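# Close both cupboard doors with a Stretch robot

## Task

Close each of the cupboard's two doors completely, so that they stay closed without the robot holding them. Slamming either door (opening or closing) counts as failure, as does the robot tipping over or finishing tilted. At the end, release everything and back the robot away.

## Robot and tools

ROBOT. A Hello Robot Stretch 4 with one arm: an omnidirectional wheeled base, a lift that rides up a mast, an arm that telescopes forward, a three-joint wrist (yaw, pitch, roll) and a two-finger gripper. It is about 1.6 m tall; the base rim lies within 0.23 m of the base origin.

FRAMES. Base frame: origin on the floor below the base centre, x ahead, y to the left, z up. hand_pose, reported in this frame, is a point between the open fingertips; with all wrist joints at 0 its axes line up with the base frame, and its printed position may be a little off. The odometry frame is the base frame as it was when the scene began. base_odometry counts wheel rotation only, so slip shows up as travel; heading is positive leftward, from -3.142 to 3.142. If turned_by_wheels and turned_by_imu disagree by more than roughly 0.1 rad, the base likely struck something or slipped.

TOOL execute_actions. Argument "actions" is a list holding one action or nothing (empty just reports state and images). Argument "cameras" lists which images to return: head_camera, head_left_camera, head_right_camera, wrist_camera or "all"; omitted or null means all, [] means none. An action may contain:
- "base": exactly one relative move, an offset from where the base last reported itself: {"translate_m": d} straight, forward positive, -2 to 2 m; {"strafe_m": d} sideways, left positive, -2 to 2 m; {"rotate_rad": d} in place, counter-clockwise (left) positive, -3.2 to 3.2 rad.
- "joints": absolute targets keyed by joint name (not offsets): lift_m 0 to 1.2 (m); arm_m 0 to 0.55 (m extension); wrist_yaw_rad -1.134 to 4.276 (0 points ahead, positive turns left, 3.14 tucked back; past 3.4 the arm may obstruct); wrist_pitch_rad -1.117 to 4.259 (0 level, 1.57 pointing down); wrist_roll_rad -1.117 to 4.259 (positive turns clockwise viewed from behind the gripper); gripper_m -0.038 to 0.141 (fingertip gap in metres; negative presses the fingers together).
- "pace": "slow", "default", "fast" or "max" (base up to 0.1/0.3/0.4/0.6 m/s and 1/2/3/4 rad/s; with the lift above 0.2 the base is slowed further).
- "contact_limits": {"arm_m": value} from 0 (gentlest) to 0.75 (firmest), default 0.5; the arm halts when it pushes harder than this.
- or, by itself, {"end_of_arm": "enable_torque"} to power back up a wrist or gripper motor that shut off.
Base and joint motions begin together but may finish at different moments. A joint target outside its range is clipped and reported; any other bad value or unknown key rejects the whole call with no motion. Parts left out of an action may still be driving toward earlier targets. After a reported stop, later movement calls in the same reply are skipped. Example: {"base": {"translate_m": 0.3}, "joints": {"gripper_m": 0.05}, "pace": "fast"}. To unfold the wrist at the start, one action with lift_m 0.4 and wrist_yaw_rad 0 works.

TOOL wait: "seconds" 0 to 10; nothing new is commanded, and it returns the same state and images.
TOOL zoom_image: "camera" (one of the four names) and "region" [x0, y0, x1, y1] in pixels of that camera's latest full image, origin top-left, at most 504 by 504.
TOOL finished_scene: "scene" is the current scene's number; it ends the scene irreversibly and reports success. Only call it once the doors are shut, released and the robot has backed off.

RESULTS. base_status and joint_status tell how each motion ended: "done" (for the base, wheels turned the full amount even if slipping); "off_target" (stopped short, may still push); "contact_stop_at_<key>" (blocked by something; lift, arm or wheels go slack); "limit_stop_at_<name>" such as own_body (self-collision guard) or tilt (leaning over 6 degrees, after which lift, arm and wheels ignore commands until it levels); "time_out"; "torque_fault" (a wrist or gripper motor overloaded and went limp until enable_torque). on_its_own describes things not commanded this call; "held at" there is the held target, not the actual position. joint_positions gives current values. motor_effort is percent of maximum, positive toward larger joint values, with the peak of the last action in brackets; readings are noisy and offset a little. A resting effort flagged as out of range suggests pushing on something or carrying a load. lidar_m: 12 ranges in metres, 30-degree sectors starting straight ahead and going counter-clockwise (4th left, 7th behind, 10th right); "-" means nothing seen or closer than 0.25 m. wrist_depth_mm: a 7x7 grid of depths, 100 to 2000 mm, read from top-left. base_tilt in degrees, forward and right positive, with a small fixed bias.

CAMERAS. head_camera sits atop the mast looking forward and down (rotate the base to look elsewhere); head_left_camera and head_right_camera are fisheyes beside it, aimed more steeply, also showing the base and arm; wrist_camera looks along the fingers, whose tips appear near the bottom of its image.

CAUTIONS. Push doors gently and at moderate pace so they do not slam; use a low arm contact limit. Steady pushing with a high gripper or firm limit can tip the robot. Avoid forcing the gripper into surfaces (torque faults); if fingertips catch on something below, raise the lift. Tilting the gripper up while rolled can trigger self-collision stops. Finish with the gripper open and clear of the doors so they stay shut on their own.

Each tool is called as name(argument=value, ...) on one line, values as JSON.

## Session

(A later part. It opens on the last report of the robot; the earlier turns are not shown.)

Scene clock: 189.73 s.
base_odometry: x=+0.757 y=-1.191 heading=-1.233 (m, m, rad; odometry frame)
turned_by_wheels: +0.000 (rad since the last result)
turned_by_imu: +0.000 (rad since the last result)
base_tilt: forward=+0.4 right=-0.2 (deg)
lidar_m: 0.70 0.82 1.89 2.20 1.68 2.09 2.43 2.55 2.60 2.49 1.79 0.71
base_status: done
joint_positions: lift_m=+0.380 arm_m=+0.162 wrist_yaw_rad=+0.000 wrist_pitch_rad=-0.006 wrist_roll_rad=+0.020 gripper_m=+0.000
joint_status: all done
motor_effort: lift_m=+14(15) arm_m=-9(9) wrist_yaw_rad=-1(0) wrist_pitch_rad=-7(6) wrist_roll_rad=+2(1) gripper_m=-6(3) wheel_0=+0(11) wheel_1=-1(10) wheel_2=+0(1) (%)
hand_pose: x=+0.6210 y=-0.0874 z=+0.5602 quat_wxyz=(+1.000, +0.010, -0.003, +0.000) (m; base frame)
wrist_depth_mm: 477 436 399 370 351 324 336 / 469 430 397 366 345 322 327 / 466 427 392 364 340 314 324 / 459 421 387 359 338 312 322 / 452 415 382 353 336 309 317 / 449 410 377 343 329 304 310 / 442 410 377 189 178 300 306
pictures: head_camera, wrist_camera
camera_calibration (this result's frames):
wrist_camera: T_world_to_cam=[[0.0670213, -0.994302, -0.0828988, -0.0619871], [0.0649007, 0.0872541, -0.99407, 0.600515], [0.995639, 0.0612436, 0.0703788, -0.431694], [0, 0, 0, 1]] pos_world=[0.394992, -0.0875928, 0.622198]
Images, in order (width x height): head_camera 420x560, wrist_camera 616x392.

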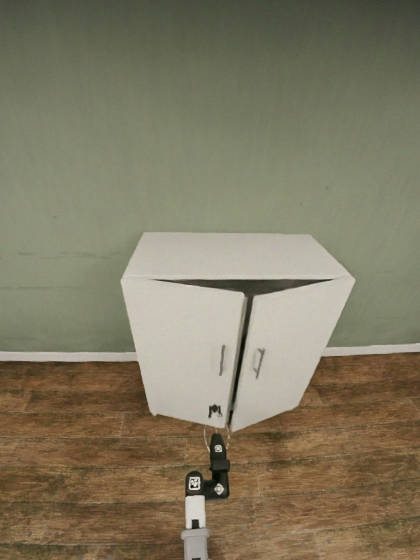

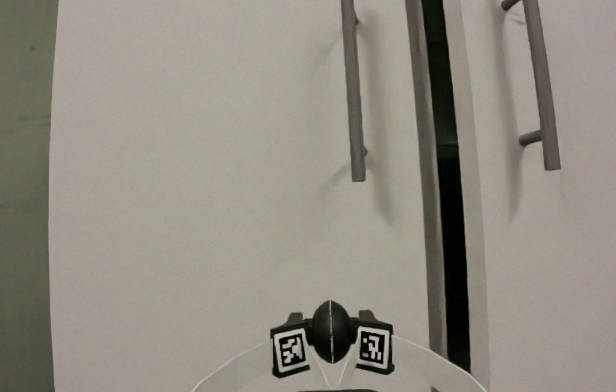

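execute_actions(actions=[{"joints":{"arm_m":0.40},"pace":"slow","contact_limits":{"arm_m":0.2}}], cameras=["head_camera","wrist_camera"])

Scene clock: 195.70 s.
base_odometry: x=+0.757 y=-1.191 heading=-1.233 (m, m, rad; odometry frame)
turned_by_wheels: +0.000 (rad since the last result)
turned_by_imu: +0.000 (rad since the last result)
base_tilt: forward=+0.4 right=-0.2 (deg)
lidar_m: 0.75 0.85 1.89 2.20 1.68 2.09 2.41 2.55 2.59 2.49 1.78 0.69
base_status: not commanded
joint_positions: lift_m=+0.380 arm_m=+0.372 wrist_yaw_rad=-0.008 wrist_pitch_rad=-0.007 wrist_roll_rad=+0.020 gripper_m=+0.000
joint_status: arm_m contact_stop (moved +0.211 of +0.238)
on_its_own: arm_m is slack since a contact_stop (your +0.400 is given up); wrist_yaw_rad is at rest, and its effort (+20) is outside its rest range (-13 to +13)
motor_effort: lift_m=+15(14) arm_m=+0(19) wrist_yaw_rad=+20(28) wrist_pitch_rad=-7(7) wrist_roll_rad=+1(0) gripper_m=-1(4) wheel_0=+3(4) wheel_1=+3(3) wheel_2=-11(11) (%)
contact_limits: arm_m 0.2
hand_pose: x=+0.8309 y=-0.0896 z=+0.5606 quat_wxyz=(+1.000, +0.010, -0.004, -0.004) (m; base frame)
wrist_depth_mm: 251 249 245 242 240 676 676 / 248 246 242 238 236 259 668 / 246 243 239 237 233 235 392 / 242 238 237 235 232 230 654 / 240 236 234 231 229 228 654 / 237 235 232 228 227 225 654 / 234 231 205 196 178 223 459
pictures: head_camera, wrist_camera
camera_calibration (this result's frames):
wrist_camera: T_world_to_cam=[[0.0596077, -0.994781, -0.082812, -0.0721224], [0.0668277, 0.0867502, -0.993986, 0.585755], [0.995982, 0.0537151, 0.0716499, -0.64225], [0, 0, 0, 1]] pos_world=[0.604824, -0.0880619, 0.622277]
Images, in order (width x height): head_camera 420x560, wrist_camera 616x392.

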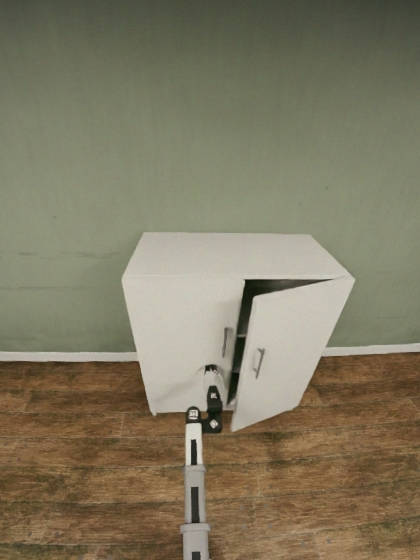

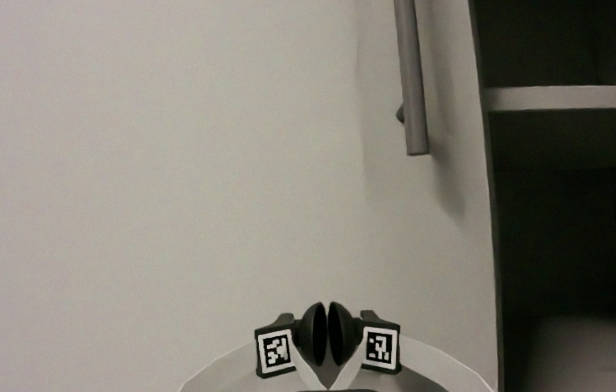

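execute_actions(actions=[{"joints":{"arm_m":0.18},"pace":"max"}], cameras=[])

execute_actions(actions=[{"base":{"strafe_m":-0.2},"pace":"fast"}], cameras=[])

execute_actions(actions=[{"joints":{"arm_m":0.40},"pace":"slow","contact_limits":{"arm_m":0.2}}], cameras=["head_camera","wrist_camera"])

Scene clock: 202.00 s.
base_odometry: x=+0.757 y=-1.191 heading=-1.233 (m, m, rad; odometry frame)
turned_by_wheels: +0.000 (rad since the last result)
turned_by_imu: +0.000 (rad since the last result)
base_tilt: forward=+0.6 right=-0.1 (deg)
lidar_m: 0.79 0.85 1.86 2.20 1.69 2.08 2.43 2.57 2.60 2.51 1.82 0.70
base_status: not commanded
joint_positions: lift_m=+0.380 arm_m=+0.182 wrist_yaw_rad=+0.000 wrist_pitch_rad=-0.006 wrist_roll_rad=+0.020 gripper_m=+0.000
joint_status: all done
motor_effort: lift_m=+15(14) arm_m=-9(11) wrist_yaw_rad=+0(21) wrist_pitch_rad=-8(8) wrist_roll_rad=+0(1) gripper_m=-4(5) wheel_0=+0(4) wheel_1=+0(3) wheel_2=+0(11) (%)
hand_pose: x=+0.6410 y=-0.0875 z=+0.5602 quat_wxyz=(+1.000, +0.010, -0.003, +0.000) (m; base frame)
wrist_depth_mm: 455 452 442 436 433 303 276 / 452 449 439 433 427 300 303 / 445 433 433 427 424 297 297 / 439 430 433 424 418 293 297 / 433 430 424 418 413 293 293 / 433 424 418 413 407 293 287 / 427 421 418 189 178 279 286
pictures: none
No camera images: the call's "cameras" was empty. Leave "cameras" out to get every camera's image.

Scene clock: 203.67 s.
base_odometry: x=+0.569 y=-1.258 heading=-1.233 (m, m, rad; odometry frame)
turned_by_wheels: +0.000 (rad since the last result)
turned_by_imu: +0.001 (rad since the last result)
base_tilt: forward=+0.4 right=-0.1 (deg)
lidar_m: 0.69 0.83 1.87 2.43 1.82 2.33 2.43 2.54 2.39 2.32 1.81 0.75
base_status: done
joint_positions: lift_m=+0.380 arm_m=+0.182 wrist_yaw_rad=+0.000 wrist_pitch_rad=-0.006 wrist_roll_rad=+0.020 gripper_m=+0.000
joint_status: not commanded
motor_effort: lift_m=+15(15) arm_m=-9(9) wrist_yaw_rad=+0(2) wrist_pitch_rad=-8(9) wrist_roll_rad=+0(1) gripper_m=-4(4) wheel_0=+1(11) wheel_1=-1(5) wheel_2=+0(0) (%)
hand_pose: x=+0.6410 y=-0.0875 z=+0.5602 quat_wxyz=(+1.000, +0.010, -0.003, +0.000) (m; base frame)
wrist_depth_mm: 452 449 424 319 338 362 382 / 452 439 399 312 334 355 379 / 442 436 394 303 327 349 370 / 436 427 392 306 324 343 366 / 433 424 418 300 317 340 359 / 427 421 413 294 314 334 353 / 427 418 413 188 178 332 347
pictures: none
No camera images: the call's "cameras" was empty. Leave "cameras" out to get every camera's image.

Scene clock: 206.53 s.
base_odometry: x=+0.569 y=-1.257 heading=-1.233 (m, m, rad; odometry frame)
turned_by_wheels: +0.000 (rad since the last result)
turned_by_imu: +0.000 (rad since the last result)
base_tilt: forward=+0.3 right=-0.1 (deg)
lidar_m: 0.78 0.85 1.86 2.40 1.86 2.36 2.44 2.55 2.38 2.30 1.81 0.82
base_status: not commanded
joint_positions: lift_m=+0.380 arm_m=+0.368 wrist_yaw_rad=-0.007 wrist_pitch_rad=-0.007 wrist_roll_rad=+0.020 gripper_m=+0.000
joint_status: arm_m contact_stop (moved +0.186 of +0.218)
on_its_own: arm_m is slack since a contact_stop (your +0.400 is given up); wrist_yaw_rad is at rest, and its effort (+21) is outside its rest range (-13 to +13)
motor_effort: lift_m=+14(14) arm_m=+0(19) wrist_yaw_rad=+21(28) wrist_pitch_rad=-5(6) wrist_roll_rad=+0(2) gripper_m=-1(6) wheel_0=+6(6) wheel_1=+3(3) wheel_2=-11(11) (%)
contact_limits: arm_m 0.2
hand_pose: x=+0.8268 y=-0.0895 z=+0.5606 quat_wxyz=(+1.000, +0.010, -0.004, -0.004) (m; base frame)
wrist_depth_mm: 251 249 247 242 241 236 236 / 248 246 242 239 236 235 232 / 245 243 239 237 233 232 229 / 242 240 236 234 232 229 227 / 240 236 235 230 230 226 224 / 236 234 231 229 226 223 221 / 235 232 205 196 179 220 219
pictures: head_camera, wrist_camera
camera_calibration (this result's frames):
wrist_camera: T_world_to_cam=[[0.0598077, -0.994769, -0.0828111, -0.0719857], [0.0668105, 0.0867628, -0.993986, 0.586039], [0.995972, 0.0539154, 0.0716501, -0.63815], [0, 0, 0, 1]] pos_world=[0.600731, -0.0880494, 0.622277]
Images, in order (width x height): head_camera 420x560, wrist_camera 616x392.

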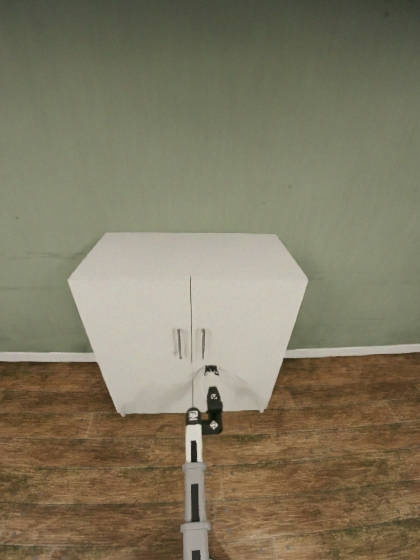

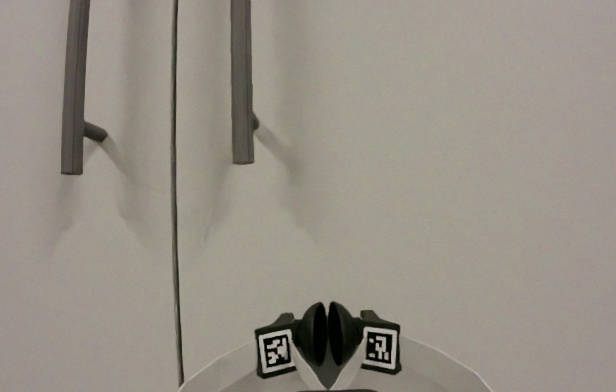

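execute_actions(actions=[{"joints":{"arm_m":0.05},"base":{"translate_m":-0.15},"pace":"fast"}], cameras=["wrist_camera"])

finished_scene(scene=2)

Scene clock: 211.23 s.
base_odometry: x=+0.519 y=-1.116 heading=-1.233 (m, m, rad; odometry frame)
turned_by_wheels: +0.000 (rad since the last result)
turned_by_imu: +0.000 (rad since the last result)
base_tilt: forward=+0.6 right=-0.2 (deg)
lidar_m: 0.93 1.00 2.08 2.42 1.81 2.34 2.29 2.38 2.40 2.30 2.00 0.98
base_status: done
joint_positions: lift_m=+0.380 arm_m=+0.052 wrist_yaw_rad=+0.000 wrist_pitch_rad=-0.006 wrist_roll_rad=+0.020 gripper_m=+0.000
joint_status: all done
motor_effort: lift_m=+15(14) arm_m=-9(11) wrist_yaw_rad=+1(21) wrist_pitch_rad=-8(7) wrist_roll_rad=+1(1) gripper_m=-4(4) wheel_0=+1(5) wheel_1=+0(8) wheel_2=+0(10) (%)
hand_pose: x=+0.5110 y=-0.0875 z=+0.5602 quat_wxyz=(+1.000, +0.010, -0.003, +0.000) (m; base frame)
wrist_depth_mm: 1229 759 732 715 715 707 1138 / 750 732 715 715 699 699 1138 / 741 732 707 707 691 683 1118 / 723 707 699 699 691 683 1098 / 715 707 699 691 683 683 1118 / 715 699 683 676 676 668 1078 / 699 691 683 189 178 661 1078
pictures: wrist_camera
camera_calibration (this result's frames):
wrist_camera: T_world_to_cam=[[0.0668512, -0.994313, -0.0829005, -0.0545762], [0.0648613, 0.0872413, -0.994073, 0.607664], [0.995653, 0.0610779, 0.0703246, -0.322148], [0, 0, 0, 1]] pos_world=[0.284982, -0.0876031, 0.622193]
Images, in order (width x height): wrist_camera 616x392.

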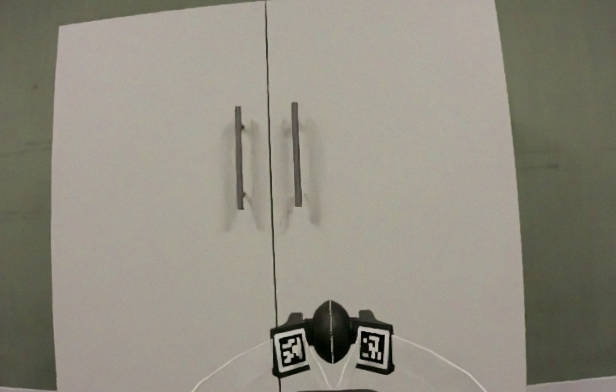

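The scene is finished: the task was done.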